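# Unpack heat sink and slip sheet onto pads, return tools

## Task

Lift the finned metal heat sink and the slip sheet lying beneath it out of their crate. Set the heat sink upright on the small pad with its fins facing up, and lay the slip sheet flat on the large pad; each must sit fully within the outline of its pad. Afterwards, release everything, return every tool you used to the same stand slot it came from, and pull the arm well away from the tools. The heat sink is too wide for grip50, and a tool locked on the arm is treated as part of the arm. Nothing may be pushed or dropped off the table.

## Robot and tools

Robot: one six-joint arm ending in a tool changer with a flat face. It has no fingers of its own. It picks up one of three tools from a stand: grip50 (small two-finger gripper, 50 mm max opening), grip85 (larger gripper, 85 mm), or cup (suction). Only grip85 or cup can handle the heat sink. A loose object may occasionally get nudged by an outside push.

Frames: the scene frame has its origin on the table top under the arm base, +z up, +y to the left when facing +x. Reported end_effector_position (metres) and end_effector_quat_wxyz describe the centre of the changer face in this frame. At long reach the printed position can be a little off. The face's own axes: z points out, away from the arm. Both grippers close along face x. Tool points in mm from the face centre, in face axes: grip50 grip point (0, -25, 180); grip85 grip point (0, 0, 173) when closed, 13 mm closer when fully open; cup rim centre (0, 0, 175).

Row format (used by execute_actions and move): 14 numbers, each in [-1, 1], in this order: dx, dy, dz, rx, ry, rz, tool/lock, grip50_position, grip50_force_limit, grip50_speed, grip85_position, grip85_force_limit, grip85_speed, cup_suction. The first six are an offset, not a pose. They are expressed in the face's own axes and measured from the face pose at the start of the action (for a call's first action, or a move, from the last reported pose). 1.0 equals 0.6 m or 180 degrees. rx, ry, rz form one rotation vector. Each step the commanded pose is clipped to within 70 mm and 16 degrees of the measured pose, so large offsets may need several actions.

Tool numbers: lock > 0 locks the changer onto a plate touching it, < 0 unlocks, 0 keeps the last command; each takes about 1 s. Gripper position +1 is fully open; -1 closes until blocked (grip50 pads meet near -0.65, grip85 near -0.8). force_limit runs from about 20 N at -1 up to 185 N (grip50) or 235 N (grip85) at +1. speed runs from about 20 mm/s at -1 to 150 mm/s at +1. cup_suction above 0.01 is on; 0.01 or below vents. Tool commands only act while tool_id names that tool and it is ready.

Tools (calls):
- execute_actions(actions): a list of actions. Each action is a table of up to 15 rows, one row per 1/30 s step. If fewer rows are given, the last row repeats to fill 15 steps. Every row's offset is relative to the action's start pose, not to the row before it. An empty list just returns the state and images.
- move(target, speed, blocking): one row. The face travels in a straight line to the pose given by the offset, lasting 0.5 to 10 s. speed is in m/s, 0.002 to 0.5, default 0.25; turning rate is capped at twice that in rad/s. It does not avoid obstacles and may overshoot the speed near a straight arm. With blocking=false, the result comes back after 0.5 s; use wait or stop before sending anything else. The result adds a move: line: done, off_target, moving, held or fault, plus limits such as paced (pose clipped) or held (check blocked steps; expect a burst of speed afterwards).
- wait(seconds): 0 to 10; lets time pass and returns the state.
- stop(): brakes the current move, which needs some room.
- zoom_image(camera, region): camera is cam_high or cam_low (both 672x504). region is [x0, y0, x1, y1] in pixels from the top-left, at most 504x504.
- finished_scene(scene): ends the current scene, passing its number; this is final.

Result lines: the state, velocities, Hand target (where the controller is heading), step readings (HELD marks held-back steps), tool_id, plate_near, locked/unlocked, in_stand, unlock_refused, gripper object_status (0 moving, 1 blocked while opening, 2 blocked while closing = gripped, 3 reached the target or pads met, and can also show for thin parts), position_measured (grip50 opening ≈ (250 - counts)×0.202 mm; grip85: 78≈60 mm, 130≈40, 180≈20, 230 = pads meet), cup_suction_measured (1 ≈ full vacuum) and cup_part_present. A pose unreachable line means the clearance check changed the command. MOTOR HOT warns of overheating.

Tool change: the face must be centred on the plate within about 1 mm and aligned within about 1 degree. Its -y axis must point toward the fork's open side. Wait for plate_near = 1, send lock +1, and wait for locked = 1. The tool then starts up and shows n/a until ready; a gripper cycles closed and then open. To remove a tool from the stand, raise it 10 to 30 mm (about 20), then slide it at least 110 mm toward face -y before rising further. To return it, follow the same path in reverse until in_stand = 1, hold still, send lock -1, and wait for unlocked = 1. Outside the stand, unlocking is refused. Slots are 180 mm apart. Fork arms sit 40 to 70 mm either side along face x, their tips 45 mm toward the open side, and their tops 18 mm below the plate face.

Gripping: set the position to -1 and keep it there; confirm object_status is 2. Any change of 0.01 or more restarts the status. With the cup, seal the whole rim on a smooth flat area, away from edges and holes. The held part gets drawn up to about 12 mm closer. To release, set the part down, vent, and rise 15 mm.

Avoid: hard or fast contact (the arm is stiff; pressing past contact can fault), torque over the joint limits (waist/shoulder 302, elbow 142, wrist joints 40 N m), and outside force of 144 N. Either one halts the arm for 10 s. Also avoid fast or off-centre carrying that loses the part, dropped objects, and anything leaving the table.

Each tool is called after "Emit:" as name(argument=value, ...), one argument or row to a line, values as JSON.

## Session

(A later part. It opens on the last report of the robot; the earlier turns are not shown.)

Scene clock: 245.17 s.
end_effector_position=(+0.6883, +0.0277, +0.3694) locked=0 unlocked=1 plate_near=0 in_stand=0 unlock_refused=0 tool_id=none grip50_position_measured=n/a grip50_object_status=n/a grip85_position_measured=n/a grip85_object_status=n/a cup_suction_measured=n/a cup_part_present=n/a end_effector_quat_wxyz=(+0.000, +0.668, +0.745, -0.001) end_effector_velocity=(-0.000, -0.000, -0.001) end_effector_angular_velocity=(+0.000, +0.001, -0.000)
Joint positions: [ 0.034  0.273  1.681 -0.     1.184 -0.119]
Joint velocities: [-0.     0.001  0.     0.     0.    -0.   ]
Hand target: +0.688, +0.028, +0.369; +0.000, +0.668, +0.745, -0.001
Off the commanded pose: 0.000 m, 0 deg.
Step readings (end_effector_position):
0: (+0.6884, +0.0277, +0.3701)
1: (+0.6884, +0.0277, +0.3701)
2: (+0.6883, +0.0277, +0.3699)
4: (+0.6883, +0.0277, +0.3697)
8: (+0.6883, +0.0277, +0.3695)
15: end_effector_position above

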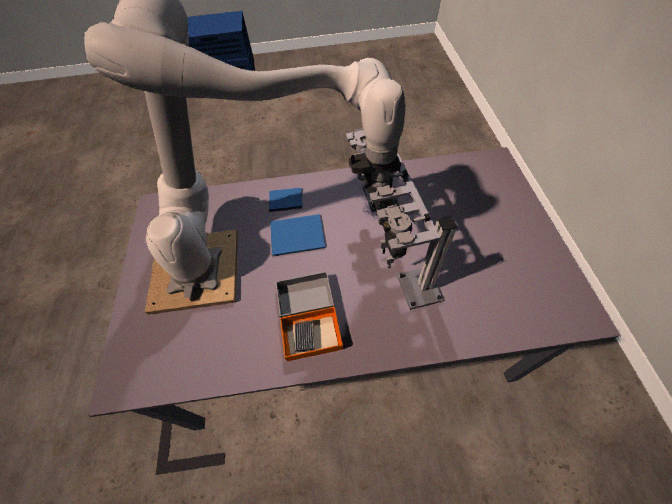

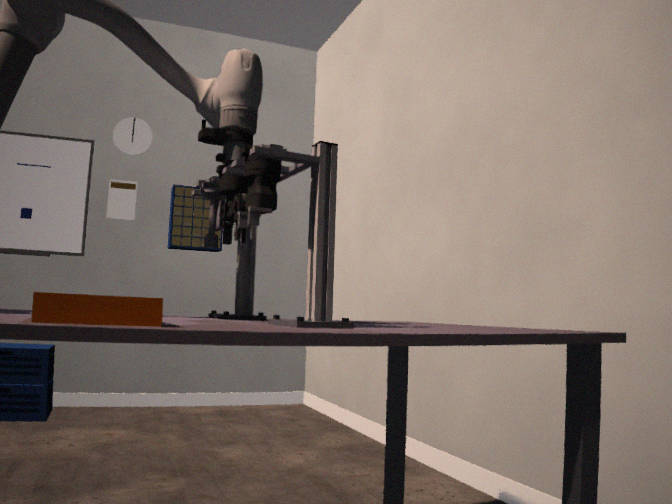

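Emit:
execute_actions(
  actions=[
    [[0,0,-0.0015,0,0,0,0,1,0,0,1,0,0,0],[0,0,-0.003,0,0,0,0,1,0,0,1,0,0,0],[0,0,-0.003,0,0,0,0,1,0,0,1,0,0,0],[0,0,-0.003,0,0,0,0,1,0,0,1,0,0,0],[-0.0008,0,-0.003,0,0,0,0,1,0,0,1,0,0,0],[-0.0017,0,-0.003,0,0,0,0,1,0,0,1,0,0,0],[-0.0017,0,-0.003,0,0,0,0,1,0,0,1,0,0,0],[-0.0017,0,-0.003,0,0,0,0,1,0,0,1,0,0,0],[-0.0017,0,-0.0025,0,0,0,0,1,0,0,1,0,0,0],[-0.0017,0,-0.002,0,0,0,0,1,0,0,1,0,0,0],[-0.0017,0,-0.0015,0,0,0,0,1,0,0,1,0,0,0]],
  ],
)

Scene clock: 253.33 s.
end_effector_position=(+0.6884, +0.0267, +0.3706) locked=0 unlocked=1 plate_near=0 in_stand=0 unlock_refused=0 tool_id=none grip50_position_measured=n/a grip50_object_status=n/a grip85_position_measured=n/a grip85_object_status=n/a cup_suction_measured=n/a cup_part_present=n/a end_effector_quat_wxyz=(+0.000, +0.668, +0.745, -0.000) end_effector_velocity=(-0.001, -0.000, -0.002) end_effector_angular_velocity=(-0.000, +0.003, +0.000)
Joint positions: [ 0.032  0.272  1.679 -0.     1.186 -0.121]
Joint velocities: [-0.     0.001  0.002 -0.001 -0.001 -0.   ]
Hand target: +0.688, +0.027, +0.370; +0.000, +0.668, +0.745, -0.001
Off the commanded pose: 0.000 m, 0 deg.
Step readings (end_effector_position):
0: (+0.6884, +0.0277, +0.3694)
1: (+0.6884, +0.0277, +0.3694)
2: (+0.6885, +0.0277, +0.3697)
4: (+0.6885, +0.0277, +0.3709)
8: (+0.6885, +0.0268, +0.3711)
15: end_effector_position above

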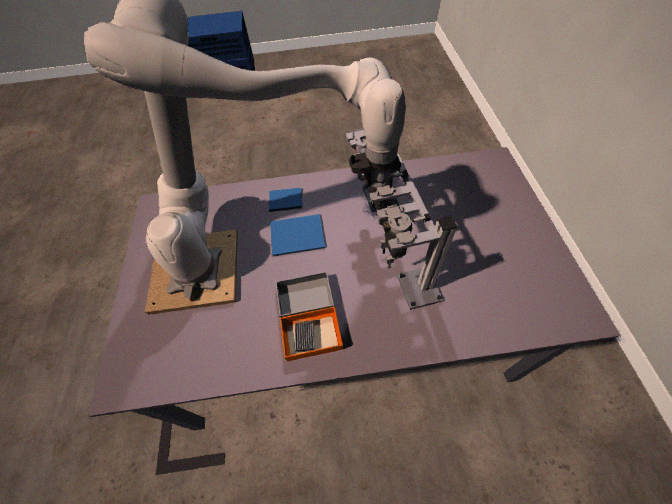

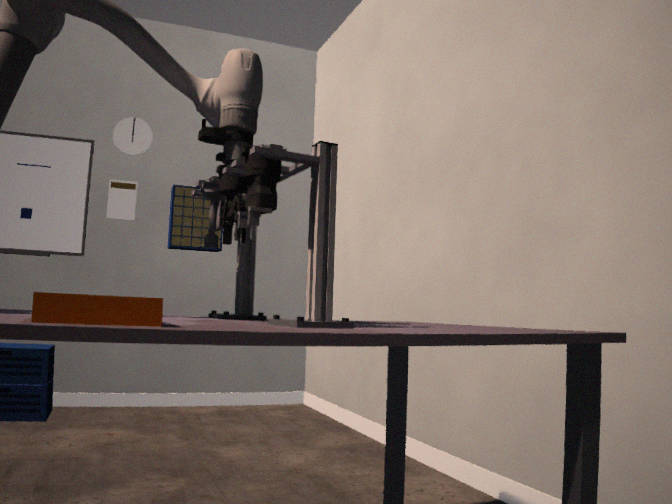

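Emit:
execute_actions(
  actions=[
    [[0,0,-0.001,0,0,0,0,1,0,0,1,0,0,0],[0,0,-0.0015,0,0,0,0,1,0,0,1,0,0,0],[0.001,0,-0.0015,0,0,0,0,1,0,0,1,0,0,0],[0.002,0,-0.0015,0,0,0,0,1,0,0,1,0,0,0],[0.003,0,-0.0015,0,0,0,0,1,0,0,1,0,0,0],[0.004,0,-0.0015,0,0,0,0,1,0,0,1,0,0,0],[0.005,0,-0.0012,0,0,0,0,1,0,0,1,0,0,0],[0.005,0,-0.0008,0,0,0,0,1,0,0,1,0,0,0],[0.005,0,-0.0004,0,0,0,0,1,0,0,1,0,0,0],[0.005,0,0,0,0,0,0,1,0,0,1,0,0,0],[0.005,0,0.0005,0,0,0,0,1,0,0,1,0,0,0]],
  ],
)

Scene clock: 260.57 s.
end_effector_position=(+0.6881, +0.0296, +0.3705) locked=0 unlocked=1 plate_near=0 in_stand=0 unlock_refused=0 tool_id=none grip50_position_measured=n/a grip50_object_status=n/a grip85_position_measured=n/a grip85_object_status=n/a cup_suction_measured=n/a cup_part_present=n/a end_effector_quat_wxyz=(+0.000, +0.668, +0.745, -0.000) end_effector_velocity=(+0.000, -0.000, -0.000) end_effector_angular_velocity=(-0.001, -0.000, +0.000)
Joint positions: [ 0.037  0.272  1.68  -0.     1.185 -0.116]
Joint velocities: [-0.     0.     0.    -0.001 -0.001 -0.   ]
Hand target: +0.688, +0.030, +0.370; +0.000, +0.668, +0.745, -0.000
Off the commanded pose: 0.000 m, 0 deg.
Step readings (end_effector_position):
0: (+0.6884, +0.0267, +0.3703)
1: (+0.6884, +0.0267, +0.3703)
2: (+0.6884, +0.0267, +0.3704)
4: (+0.6884, +0.0269, +0.3710)
8: (+0.6882, +0.0293, +0.3713)
15: end_effector_position above

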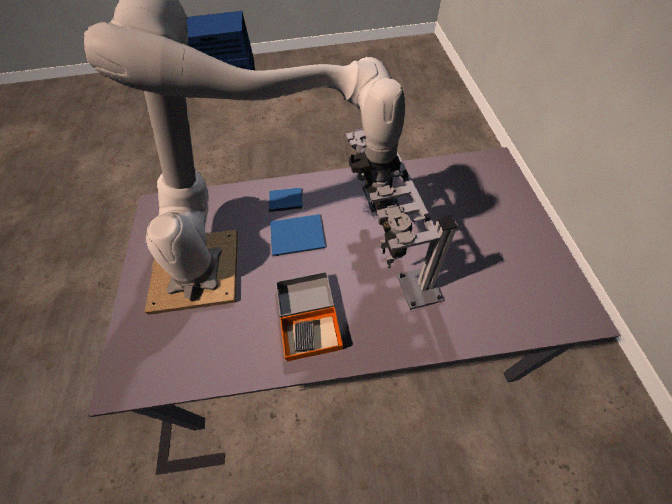

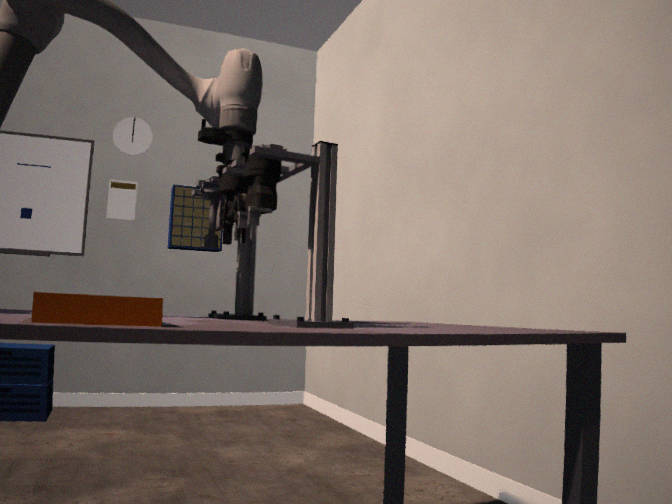

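Emit:
execute_actions(
  actions=[
    [[0,0,0.001,0,0,0,0,1,0,0,1,0,0,0]],
  ],
)

Scene clock: 264.90 s.
end_effector_position=(+0.6881, +0.0297, +0.3700) locked=0 unlocked=1 plate_near=0 in_stand=0 unlock_refused=0 tool_id=none grip50_position_measured=n/a grip50_object_status=n/a grip85_position_measured=n/a grip85_object_status=n/a cup_suction_measured=n/a cup_part_present=n/a end_effector_quat_wxyz=(+0.001, +0.668, +0.745, -0.000) end_effector_velocity=(-0.000, +0.000, -0.000) end_effector_angular_velocity=(-0.000, +0.001, +0.001)
Joint positions: [ 0.037  0.272  1.681 -0.     1.184 -0.116]
Joint velocities: [ 0.     0.     0.    -0.     0.    -0.001]
Hand target: +0.688, +0.030, +0.370; +0.000, +0.668, +0.745, -0.000
Off the commanded pose: 0.000 m, 0 deg.
Step readings (end_effector_position):
0: (+0.6881, +0.0297, +0.3703)
1: (+0.6881, +0.0297, +0.3703)
2: (+0.6881, +0.0297, +0.3701)
4: (+0.6881, +0.0297, +0.3701)
8: (+0.6881, +0.0297, +0.3700)
15: end_effector_position above

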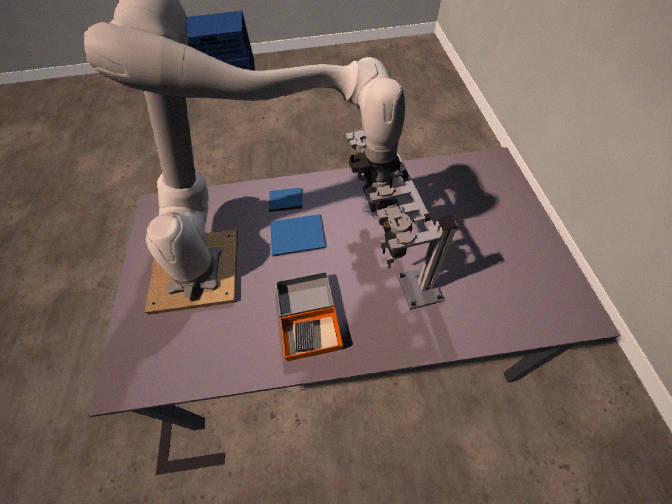

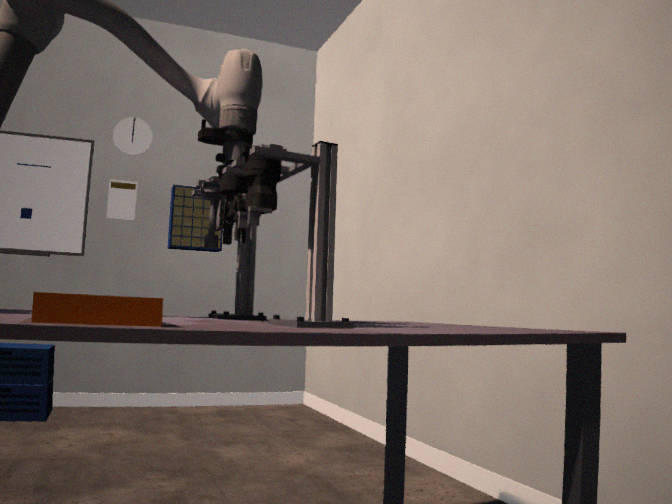

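Emit:
execute_actions(
  actions=[
    [[0,0,-0.001,0,0,0,0,1,0,0,1,0,0,0],[-0.0004,0,-0.0015,0,0,0,0,1,0,0,1,0,0,0],[-0.001,0,-0.0015,0,0,0,0,1,0,0,1,0,0,0],[-0.0016,0,-0.0015,0,0,0,0,1,0,0,1,0,0,0],[-0.0022,0,-0.0015,0,0,0,0,1,0,0,1,0,0,0],[-0.0022,0,-0.001,0,0,0,0,1,0,0,1,0,0,0],[-0.0022,0,-0.0005,0,0,0,0,1,0,0,1,0,0,0],[-0.0022,0,0,0,0,0,0,1,0,0,1,0,0,0]],
    [[0,0,0.001,0,0,0,0,1,0,0,1,0,0,0]],
  ],
)

Scene clock: 274.27 s.
end_effector_position=(+0.6883, +0.0283, +0.3696) locked=0 unlocked=1 plate_near=0 in_stand=0 unlock_refused=0 tool_id=none grip50_position_measured=n/a grip50_object_status=n/a grip85_position_measured=n/a grip85_object_status=n/a cup_suction_measured=n/a cup_part_present=n/a end_effector_quat_wxyz=(+0.001, +0.668, +0.745, -0.000) end_effector_velocity=(+0.000, -0.000, -0.001) end_effector_angular_velocity=(-0.001, +0.001, -0.000)
Joint positions: [ 0.035  0.272  1.681 -0.     1.183 -0.118]
Joint velocities: [ 0.     0.001 -0.    -0.001  0.     0.   ]
Hand target: +0.688, +0.028, +0.370; +0.001, +0.668, +0.745, -0.000
Off the commanded pose: 0.000 m, 0 deg.
Step readings (end_effector_position; steps 1 to 15: 1st action; 16 to 30: 2nd action):
0: (+0.6881, +0.0296, +0.3699)
1: (+0.6881, +0.0296, +0.3699)
2: (+0.6880, +0.0296, +0.3699)
4: (+0.6880, +0.0292, +0.3702)
8: (+0.6882, +0.0283, +0.3704)
15: (+0.6883, +0.0283, +0.3701)
16: (+0.6883, +0.0283, +0.3701)
17: (+0.6883, +0.0283, +0.3699)
19: (+0.6883, +0.0283, +0.3699)
23: (+0.6883, +0.0283, +0.3698)
30: end_effector_position above

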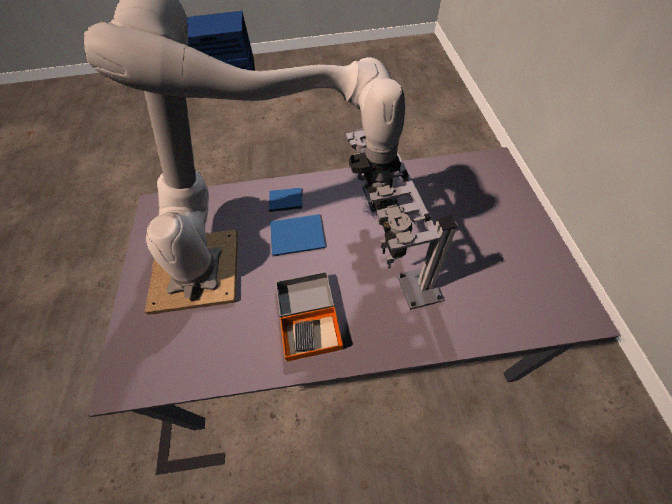

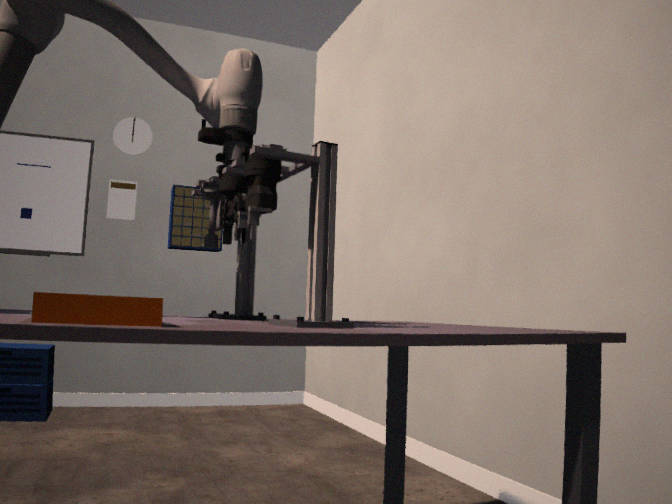

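Emit:
execute_actions(
  actions=[
    [[0,0,-0.0015,0,0,0,0,1,0,0,1,0,0,0],[0,0,-0.0025,0,0,0,0,1,0,0,1,0,0,0],[-0.0008,0,-0.0025,0,0,0,0,1,0,0,1,0,0,0],[-0.0016,0,-0.0025,0,0,0,0,1,0,0,1,0,0,0],[-0.0024,0,-0.0025,0,0,0,0,1,0,0,1,0,0,0],[-0.0032,0,-0.002,0,0,0,0,1,0,0,1,0,0,0],[-0.0032,0,-0.0015,0,0,0,0,1,0,0,1,0,0,0],[-0.0032,0,-0.001,0,0,0,0,1,0,0,1,0,0,0]],
    [[0,0,0.0011,0,0,0,0,1,0,0,1,0,0,0]],
  ],
)

Scene clock: 293.90 s.
end_effector_position=(+0.6885, +0.0264, +0.3695) locked=0 unlocked=1 plate_near=0 in_stand=0 unlock_refused=0 tool_id=none grip50_position_measured=n/a grip50_object_status=n/a grip85_position_measured=n/a grip85_object_status=n/a cup_suction_measured=n/a cup_part_present=n/a end_effector_quat_wxyz=(+0.001, +0.668, +0.745, -0.000) end_effector_velocity=(-0.000, +0.000, +0.001) end_effector_angular_velocity=(-0.000, -0.000, +0.001)
Joint positions: [ 0.032  0.273  1.681 -0.     1.183 -0.121]
Joint velocities: [ 0.    -0.001 -0.    -0.     0.001 -0.001]
Hand target: +0.689, +0.026, +0.370; +0.001, +0.668, +0.745, -0.000
Off the commanded pose: 0.000 m, 0 deg.
Step readings (end_effector_position; steps 1 to 15: 1st action; 16 to 30: 2nd action):
0: (+0.6883, +0.0283, +0.3695)
1: (+0.6883, +0.0283, +0.3695)
2: (+0.6882, +0.0283, +0.3696)
4: (+0.6881, +0.0281, +0.3701)
8: (+0.6884, +0.0265, +0.3704)
15: (+0.6885, +0.0264, +0.3702)
16: (+0.6885, +0.0264, +0.3702)
17: (+0.6885, +0.0264, +0.3699)
19: (+0.6885, +0.0264, +0.3696)
23: (+0.6885, +0.0264, +0.3696)
30: end_effector_position above

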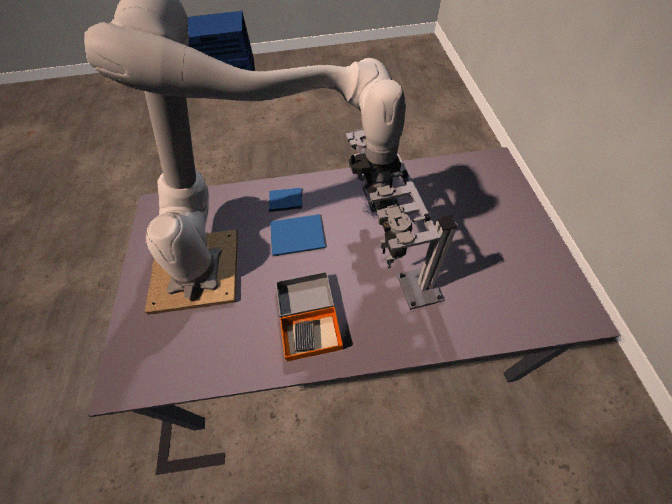

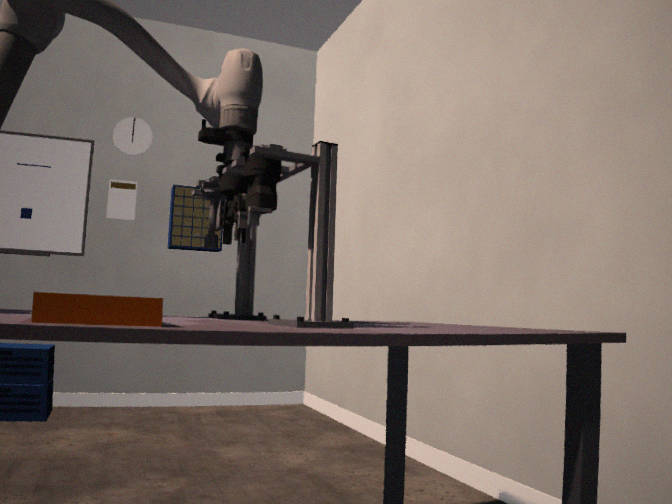

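Free at this spot. Continuing down in small steps.

Emit:
execute_actions(
  actions=[
    [[0,0,0.0011,0,0,0,0,1,0,0,1,0,0,0]],
  ],
)

Scene clock: 295.97 s.
end_effector_position=(+0.6885, +0.0264, +0.3689) locked=0 unlocked=1 plate_near=0 in_stand=0 unlock_refused=0 tool_id=none grip50_position_measured=n/a grip50_object_status=n/a grip85_position_measured=n/a grip85_object_status=n/a cup_suction_measured=n/a cup_part_present=n/a end_effector_quat_wxyz=(+0.001, +0.668, +0.745, -0.000) end_effector_velocity=(-0.000, -0.000, -0.000) end_effector_angular_velocity=(-0.000, +0.000, +0.000)
Joint positions: [ 0.032  0.273  1.681 -0.     1.182 -0.121]
Joint velocities: [-0.     0.     0.    -0.    -0.001 -0.   ]
Hand target: +0.689, +0.026, +0.369; +0.001, +0.668, +0.745, -0.000
Off the commanded pose: 0.000 m, 0 deg.
Step readings (end_effector_position):
0: (+0.6885, +0.0264, +0.3695)
1: (+0.6885, +0.0264, +0.3695)
2: (+0.6886, +0.0264, +0.3694)
4: (+0.6886, +0.0264, +0.3691)
8: (+0.6886, +0.0264, +0.3689)
15: end_effector_position above

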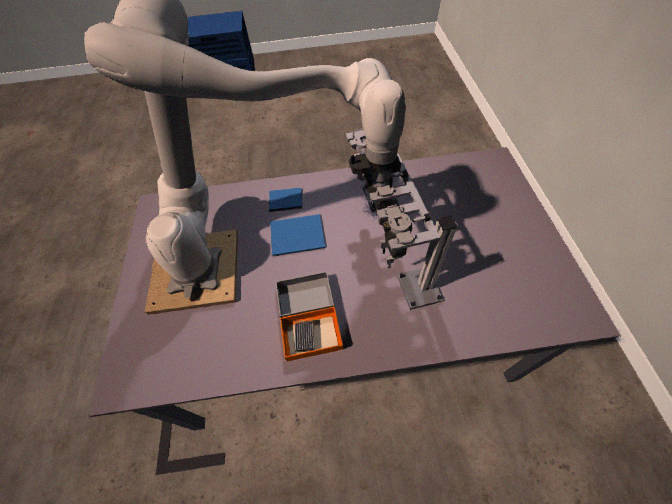

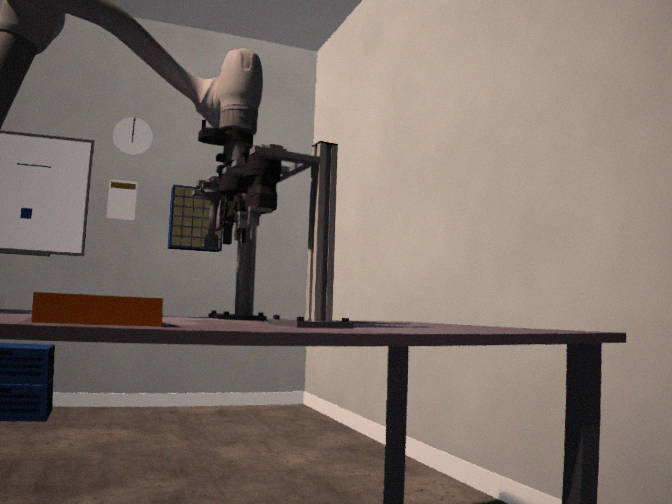

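Emit:
execute_actions(
  actions=[
    [[0,0,0.0011,0,0,0,0,1,0,0,1,0,0,0]],
  ],
)

Scene clock: 298.83 s.
end_effector_position=(+0.6885, +0.0264, +0.3681) locked=0 unlocked=1 plate_near=0 in_stand=0 unlock_refused=0 tool_id=none grip50_position_measured=n/a grip50_object_status=n/a grip85_position_measured=n/a grip85_object_status=n/a cup_suction_measured=n/a cup_part_present=n/a end_effector_quat_wxyz=(+0.001, +0.668, +0.745, -0.000) end_effector_velocity=(+0.000, +0.000, +0.000) end_effector_angular_velocity=(-0.000, -0.001, +0.000)
Joint positions: [ 0.032  0.274  1.682 -0.     1.181 -0.121]
Joint velocities: [ 0.     0.    -0.001 -0.    -0.     0.   ]
Hand target: +0.689, +0.026, +0.368; +0.001, +0.668, +0.745, -0.000
Off the commanded pose: 0.000 m, 0 deg.
Step readings (end_effector_position):
0: (+0.6885, +0.0264, +0.3689)
1: (+0.6885, +0.0264, +0.3689)
2: (+0.6885, +0.0264, +0.3686)
4: (+0.6883, +0.0264, +0.3679)
8: (+0.6884, +0.0264, +0.3679)
15: end_effector_position above

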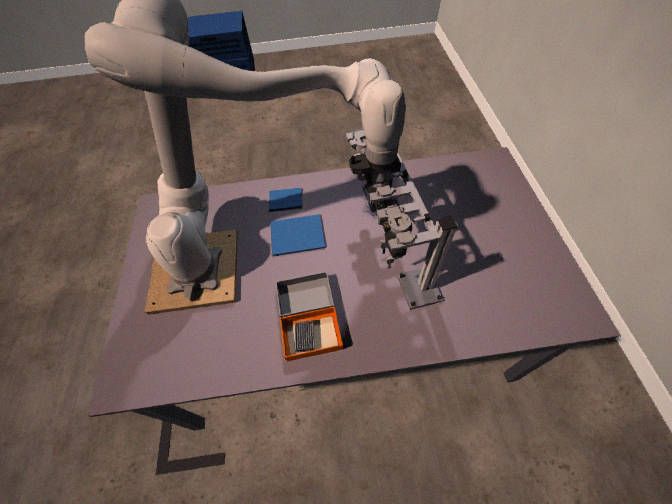

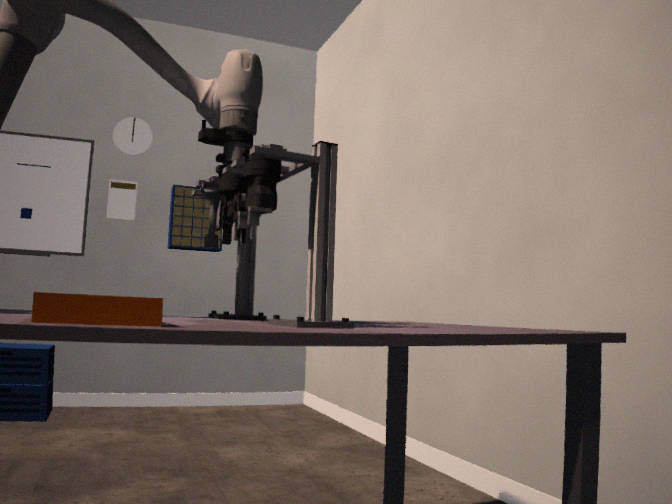

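Emit:
execute_actions(
  actions=[
    [[0,0.0004,0.0012,0,0,0,0,1,0,0,1,0,0,0]],
  ],
)

Scene clock: 301.63 s.
end_effector_position=(+0.6888, +0.0264, +0.3674) locked=0 unlocked=1 plate_near=0 in_stand=0 unlock_refused=0 tool_id=none grip50_position_measured=n/a grip50_object_status=n/a grip85_position_measured=n/a grip85_object_status=n/a cup_suction_measured=n/a cup_part_present=n/a end_effector_quat_wxyz=(+0.001, +0.668, +0.745, -0.000) end_effector_velocity=(-0.000, +0.000, -0.000) end_effector_angular_velocity=(+0.000, +0.001, -0.001)
Joint positions: [ 0.032  0.275  1.682 -0.     1.18  -0.121]
Joint velocities: [0.    0.    0.    0.001 0.    0.001]
Hand target: +0.689, +0.026, +0.367; +0.001, +0.668, +0.745, -0.000
Off the commanded pose: 0.000 m, 0 deg.
Step readings (end_effector_position):
0: (+0.6885, +0.0264, +0.3682)
1: (+0.6885, +0.0264, +0.3682)
2: (+0.6887, +0.0264, +0.3681)
4: (+0.6888, +0.0264, +0.3679)
8: (+0.6888, +0.0264, +0.3676)
15: end_effector_position above

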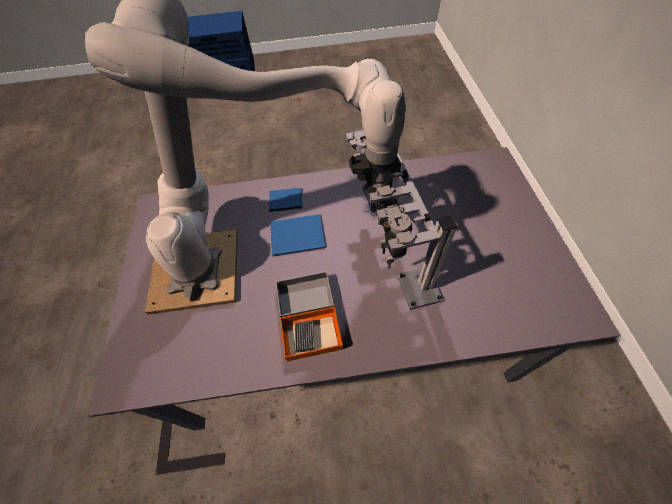

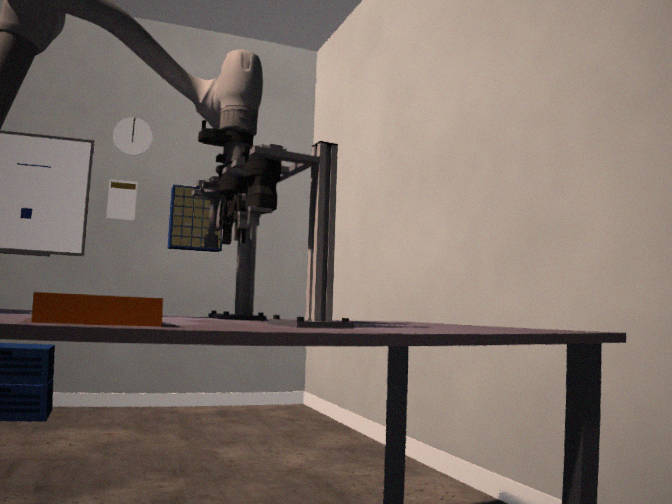

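Emit:
execute_actions(
  actions=[
    [[0,0,0.0008,0,0,0,0,1,0,0,1,0,0,0]],
  ],
)

Scene clock: 304.30 s.
end_effector_position=(+0.6888, +0.0264, +0.3669) locked=0 unlocked=1 plate_near=0 in_stand=0 unlock_refused=0 tool_id=none grip50_position_measured=n/a grip50_object_status=n/a grip85_position_measured=n/a grip85_object_status=n/a cup_suction_measured=n/a cup_part_present=n/a end_effector_quat_wxyz=(+0.001, +0.668, +0.745, -0.000) end_effector_velocity=(+0.000, -0.000, +0.001) end_effector_angular_velocity=(-0.000, -0.001, -0.000)
Joint positions: [ 0.032  0.275  1.683 -0.     1.179 -0.121]
Joint velocities: [-0.    -0.    -0.001 -0.    -0.     0.   ]
Hand target: +0.689, +0.026, +0.367; +0.001, +0.668, +0.745, -0.000
Off the commanded pose: 0.000 m, 0 deg.
Step readings (end_effector_position):
0: (+0.6888, +0.0264, +0.3674)
1: (+0.6888, +0.0264, +0.3674)
2: (+0.6888, +0.0264, +0.3672)
4: (+0.6888, +0.0264, +0.3669)
8: (+0.6888, +0.0264, +0.3669)
15: end_effector_position above

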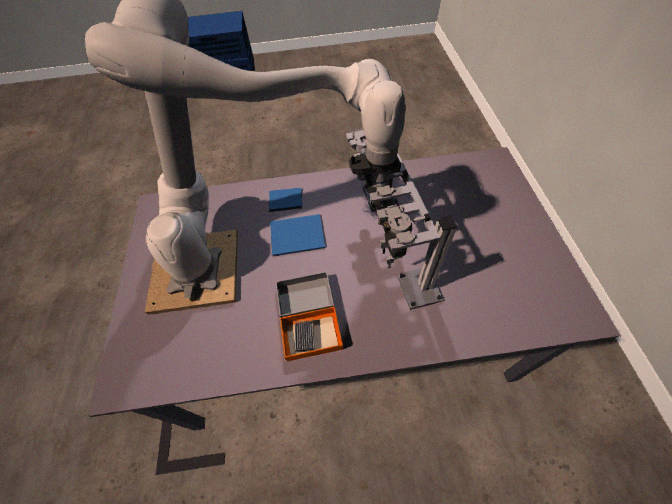

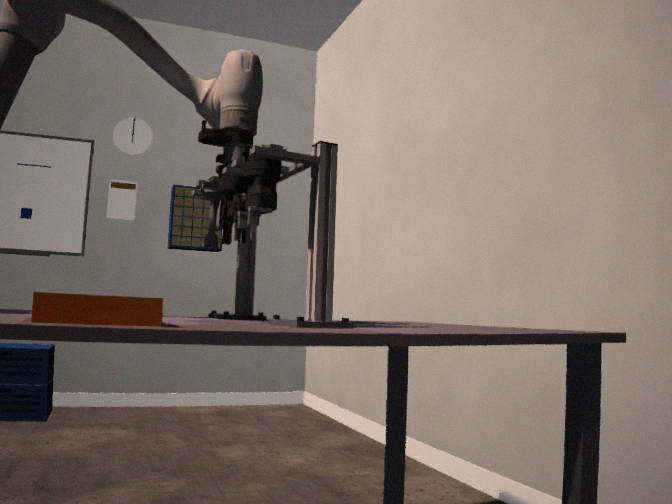

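Free. Next step.

Emit:
execute_actions(
  actions=[
    [[0,0,0.0013,0,0,0,0,1,0,0,1,0,0,0]],
  ],
)

Scene clock: 306.07 s.
end_effector_position=(+0.6888, +0.0264, +0.3662) locked=0 unlocked=1 plate_near=0 in_stand=0 unlock_refused=0 tool_id=none grip50_position_measured=n/a grip50_object_status=n/a grip85_position_measured=n/a grip85_object_status=n/a cup_suction_measured=n/a cup_part_present=n/a end_effector_quat_wxyz=(+0.001, +0.668, +0.745, -0.000) end_effector_velocity=(-0.000, +0.000, -0.000) end_effector_angular_velocity=(+0.000, +0.000, -0.000)
Joint positions: [ 0.032  0.275  1.684 -0.     1.177 -0.121]
Joint velocities: [ 0.    -0.     0.001  0.    -0.     0.   ]
Hand target: +0.689, +0.026, +0.366; +0.001, +0.668, +0.745, -0.000
Off the commanded pose: 0.000 m, 0 deg.
Step readings (end_effector_position):
0: (+0.6888, +0.0264, +0.3669)
1: (+0.6888, +0.0264, +0.3669)
2: (+0.6888, +0.0264, +0.3666)
4: (+0.6887, +0.0264, +0.3662)
8: (+0.6888, +0.0264, +0.3662)
15: end_effector_position above

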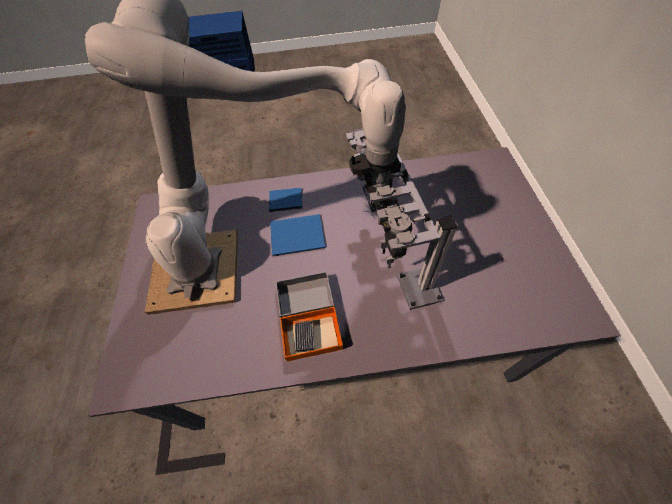

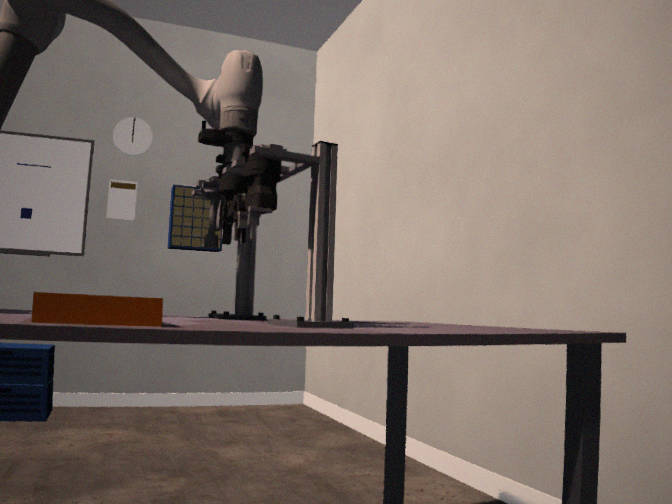

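Emit:
execute_actions(
  actions=[
    [[0,0,0.0013,0,0,0,0,1,0,0,1,0,0,0]],
  ],
)

Scene clock: 312.67 s.
end_effector_position=(+0.6888, +0.0264, +0.3654) locked=0 unlocked=1 plate_near=0 in_stand=0 unlock_refused=0 tool_id=none grip50_position_measured=n/a grip50_object_status=n/a grip85_position_measured=n/a grip85_object_status=n/a cup_suction_measured=n/a cup_part_present=n/a end_effector_quat_wxyz=(+0.001, +0.668, +0.745, -0.000) end_effector_velocity=(+0.000, +0.000, +0.001) end_effector_angular_velocity=(+0.000, -0.002, -0.001)
Joint positions: [ 0.032  0.276  1.685 -0.     1.176 -0.121]
Joint velocities: [-0.    -0.001 -0.     0.    -0.001  0.001]
Hand target: +0.689, +0.026, +0.365; +0.001, +0.668, +0.745, -0.000
Off the commanded pose: 0.000 m, 0 deg.
Step readings (end_effector_position):
0: (+0.6888, +0.0264, +0.3662)
1: (+0.6888, +0.0264, +0.3662)
2: (+0.6890, +0.0264, +0.3660)
4: (+0.6889, +0.0264, +0.3656)
8: (+0.6888, +0.0264, +0.3654)
15: end_effector_position above

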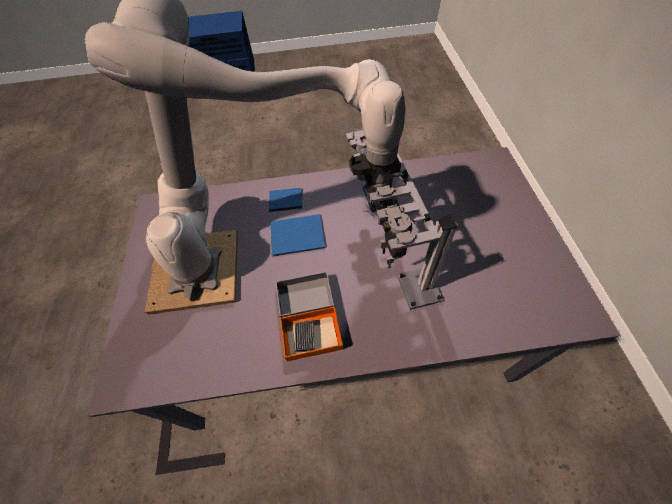

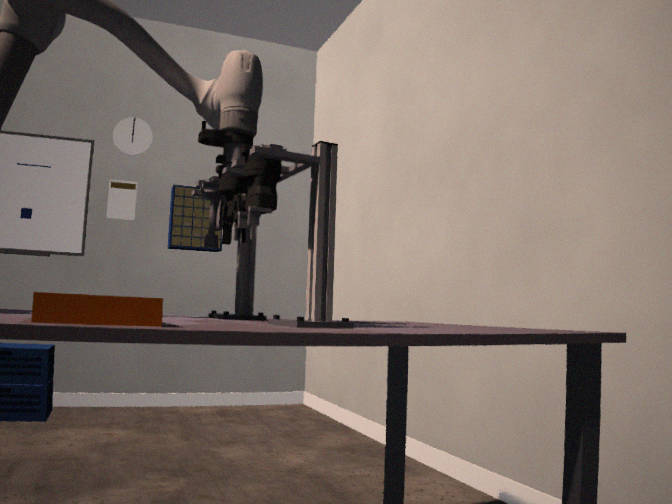

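Emit:
execute_actions(
  actions=[
    [[0,0,0.0013,0,0,0,0,1,0,0,1,0,0,0]],
  ],
)

Scene clock: 314.07 s.
end_effector_position=(+0.6888, +0.0264, +0.3646) locked=0 unlocked=1 plate_near=0 in_stand=0 unlock_refused=0 tool_id=none grip50_position_measured=n/a grip50_object_status=n/a grip85_position_measured=n/a grip85_object_status=n/a cup_suction_measured=n/a cup_part_present=n/a end_effector_quat_wxyz=(+0.001, +0.668, +0.745, -0.000) end_effector_velocity=(+0.000, -0.000, -0.000) end_effector_angular_velocity=(-0.000, +0.001, +0.000)
Joint positions: [ 0.032  0.276  1.686 -0.     1.175 -0.121]
Joint velocities: [-0.     0.    -0.    -0.     0.001 -0.001]
Hand target: +0.689, +0.026, +0.365; +0.001, +0.668, +0.745, -0.000
Off the commanded pose: 0.000 m, 0 deg.
Step readings (end_effector_position):
0: (+0.6888, +0.0264, +0.3654)
1: (+0.6888, +0.0264, +0.3654)
2: (+0.6888, +0.0264, +0.3651)
4: (+0.6888, +0.0264, +0.3646)
8: (+0.6888, +0.0264, +0.3646)
15: end_effector_position above

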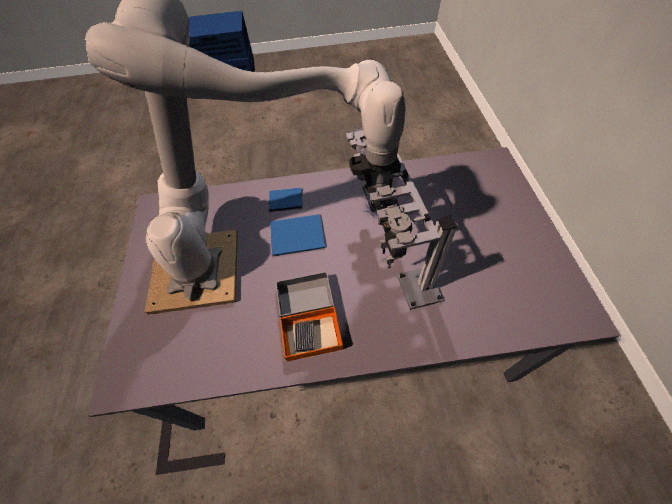

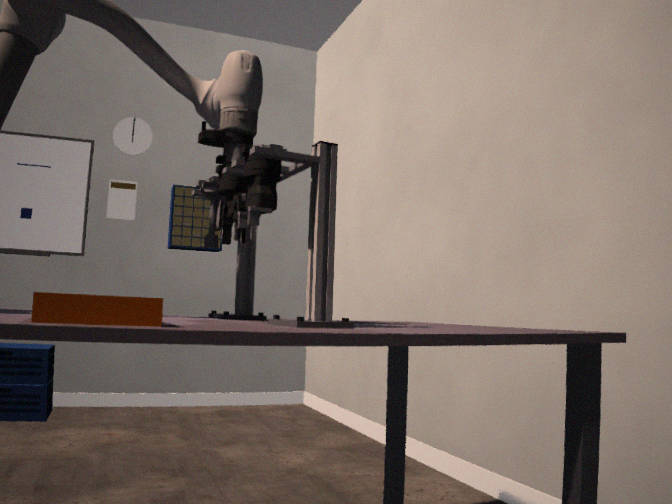

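Emit:
execute_actions(
  actions=[
    [[0,0,0.0013,0,0,0,0,1,0,0,1,0,0,0]],
  ],
)

Scene clock: 315.87 s.
end_effector_position=(+0.6888, +0.0264, +0.3638) locked=0 unlocked=1 plate_near=0 in_stand=1 unlock_refused=0 tool_id=none grip50_position_measured=n/a grip50_object_status=n/a grip85_position_measured=n/a grip85_object_status=n/a cup_suction_measured=n/a cup_part_present=n/a end_effector_quat_wxyz=(+0.001, +0.668, +0.745, -0.000) end_effector_velocity=(-0.000, +0.000, +0.001) end_effector_angular_velocity=(+0.001, -0.000, -0.000)
Joint positions: [ 0.032  0.277  1.686 -0.     1.173 -0.121]
Joint velocities: [-0.    -0.001  0.     0.001  0.    -0.   ]
Hand target: +0.689, +0.026, +0.364; +0.001, +0.668, +0.745, -0.000
Off the commanded pose: 0.000 m, 0 deg.
Step readings (end_effector_position):
0: (+0.6888, +0.0264, +0.3646)
1: (+0.6888, +0.0264, +0.3646)
2: (+0.6888, +0.0264, +0.3643)
4: (+0.6888, +0.0264, +0.3638)
8: (+0.6888, +0.0264, +0.3638)
15: end_effector_position above

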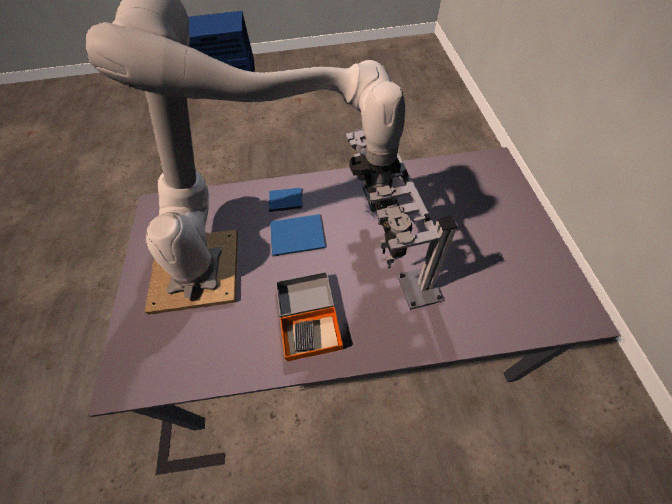

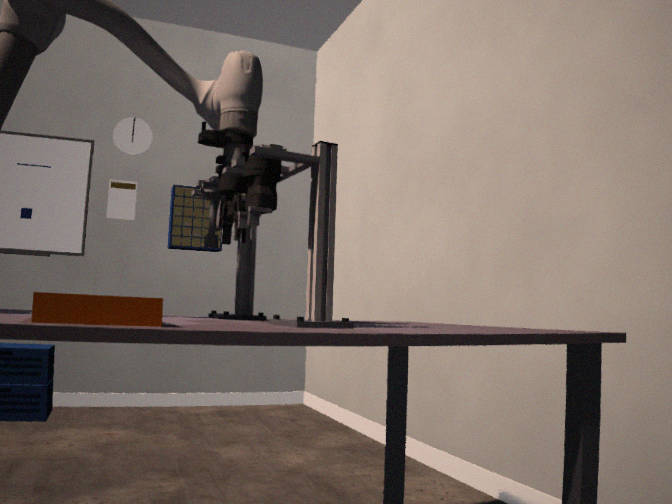

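in_stand now reads 1. Continue.

Emit:
execute_actions(
  actions=[
    [[0,0,0.0012,0,0,0,0,1,0,0,1,0,0,0]],
  ],
)

Scene clock: 317.83 s.
end_effector_position=(+0.6888, +0.0264, +0.3631) locked=0 unlocked=1 plate_near=0 in_stand=1 unlock_refused=0 tool_id=none grip50_position_measured=n/a grip50_object_status=n/a grip85_position_measured=n/a grip85_object_status=n/a cup_suction_measured=n/a cup_part_present=n/a end_effector_quat_wxyz=(+0.001, +0.668, +0.745, -0.000) end_effector_velocity=(-0.000, -0.000, +0.000) end_effector_angular_velocity=(-0.000, -0.001, -0.000)
Joint positions: [ 0.032  0.277  1.687 -0.     1.172 -0.121]
Joint velocities: [-0.    -0.001  0.    -0.    -0.     0.   ]
Hand target: +0.689, +0.026, +0.363; +0.001, +0.668, +0.745, -0.000
Off the commanded pose: 0.000 m, 0 deg.
Step readings (end_effector_position):
0: (+0.6888, +0.0264, +0.3638)
1: (+0.6888, +0.0264, +0.3638)
2: (+0.6887, +0.0264, +0.3635)
4: (+0.6888, +0.0264, +0.3632)
8: (+0.6888, +0.0264, +0.3632)
15: end_effector_position above

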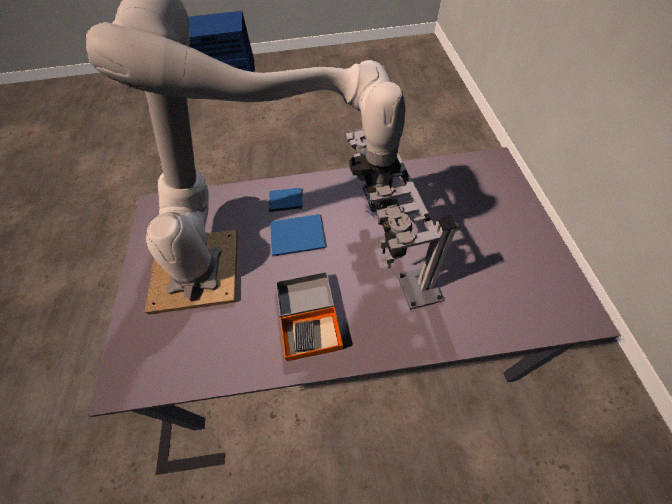

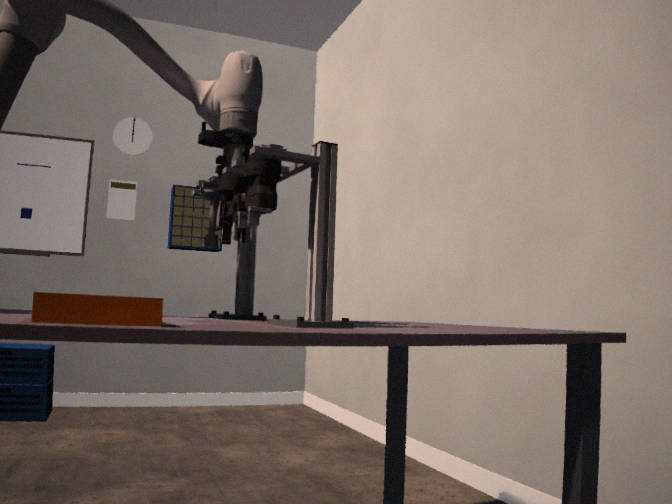

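Emit:
execute_actions(
  actions=[
    [[0,0,0.0011,0,0,0,0,1,0,0,1,0,0,0]],
  ],
)

Scene clock: 319.97 s.
end_effector_position=(+0.6888, +0.0264, +0.3625) locked=0 unlocked=1 plate_near=0 in_stand=1 unlock_refused=0 tool_id=none grip50_position_measured=n/a grip50_object_status=n/a grip85_position_measured=n/a grip85_object_status=n/a cup_suction_measured=n/a cup_part_present=n/a end_effector_quat_wxyz=(+0.001, +0.668, +0.745, -0.000) end_effector_velocity=(+0.000, +0.000, -0.001) end_effector_angular_velocity=(-0.000, +0.001, +0.000)
Joint positions: [ 0.032  0.278  1.688 -0.     1.171 -0.121]
Joint velocities: [ 0.     0.001 -0.    -0.     0.     0.   ]
Hand target: +0.689, +0.026, +0.362; +0.001, +0.668, +0.745, -0.000
Off the commanded pose: 0.000 m, 0 deg.
Step readings (end_effector_position):
0: (+0.6888, +0.0264, +0.3631)
1: (+0.6888, +0.0264, +0.3631)
2: (+0.6888, +0.0264, +0.3628)
4: (+0.6888, +0.0264, +0.3625)
8: (+0.6888, +0.0264, +0.3625)
15: end_effector_position above

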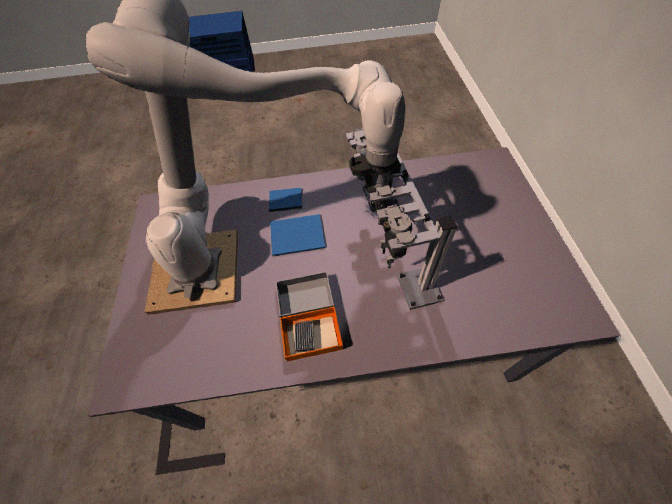

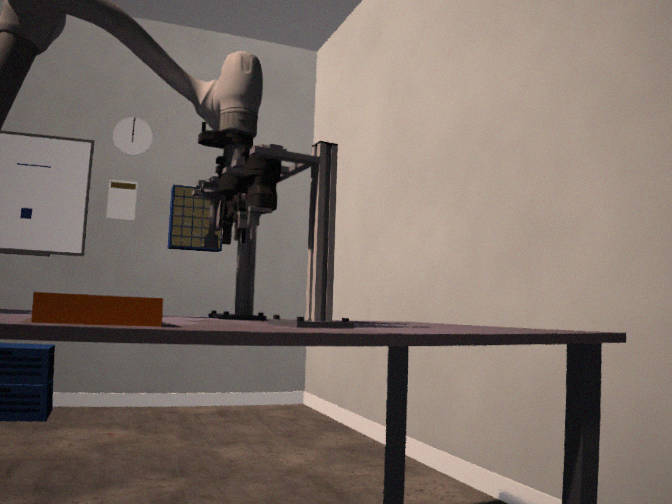

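Emit:
execute_actions(
  actions=[
    [[0,0,0.0011,0,0,0,0,1,0,0,1,0,0,0]],
  ],
)

Scene clock: 321.73 s.
end_effector_position=(+0.6888, +0.0264, +0.3618) locked=0 unlocked=1 plate_near=0 in_stand=1 unlock_refused=0 tool_id=none grip50_position_measured=n/a grip50_object_status=n/a grip85_position_measured=n/a grip85_object_status=n/a cup_suction_measured=n/a cup_part_present=n/a end_effector_quat_wxyz=(+0.001, +0.668, +0.745, -0.000) end_effector_velocity=(-0.000, +0.000, -0.000) end_effector_angular_velocity=(+0.000, +0.000, +0.000)
Joint positions: [ 0.032  0.278  1.689 -0.     1.17  -0.121]
Joint velocities: [ 0.  0.  0.  0. -0. -0.]
Hand target: +0.689, +0.026, +0.362; +0.001, +0.668, +0.745, -0.000
Off the commanded pose: 0.000 m, 0 deg.
Step readings (end_effector_position):
0: (+0.6888, +0.0264, +0.3624)
1: (+0.6888, +0.0264, +0.3624)
2: (+0.6888, +0.0264, +0.3622)
4: (+0.6888, +0.0264, +0.3619)
8: (+0.6888, +0.0264, +0.3618)
15: end_effector_position above

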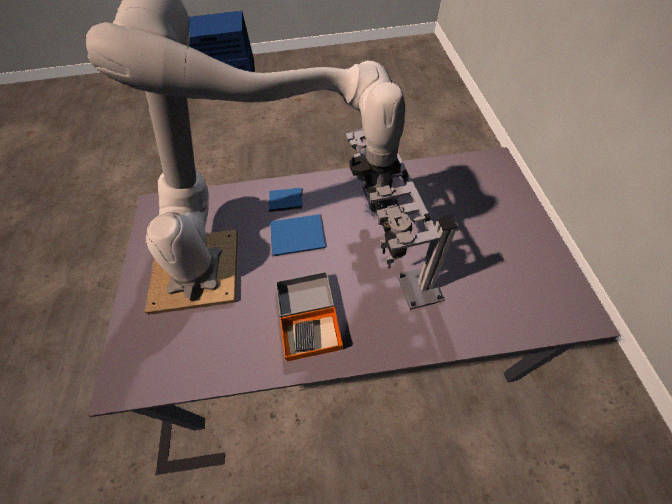

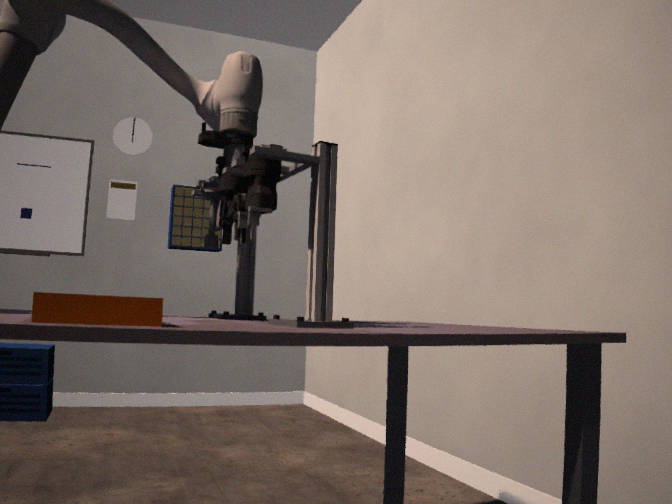

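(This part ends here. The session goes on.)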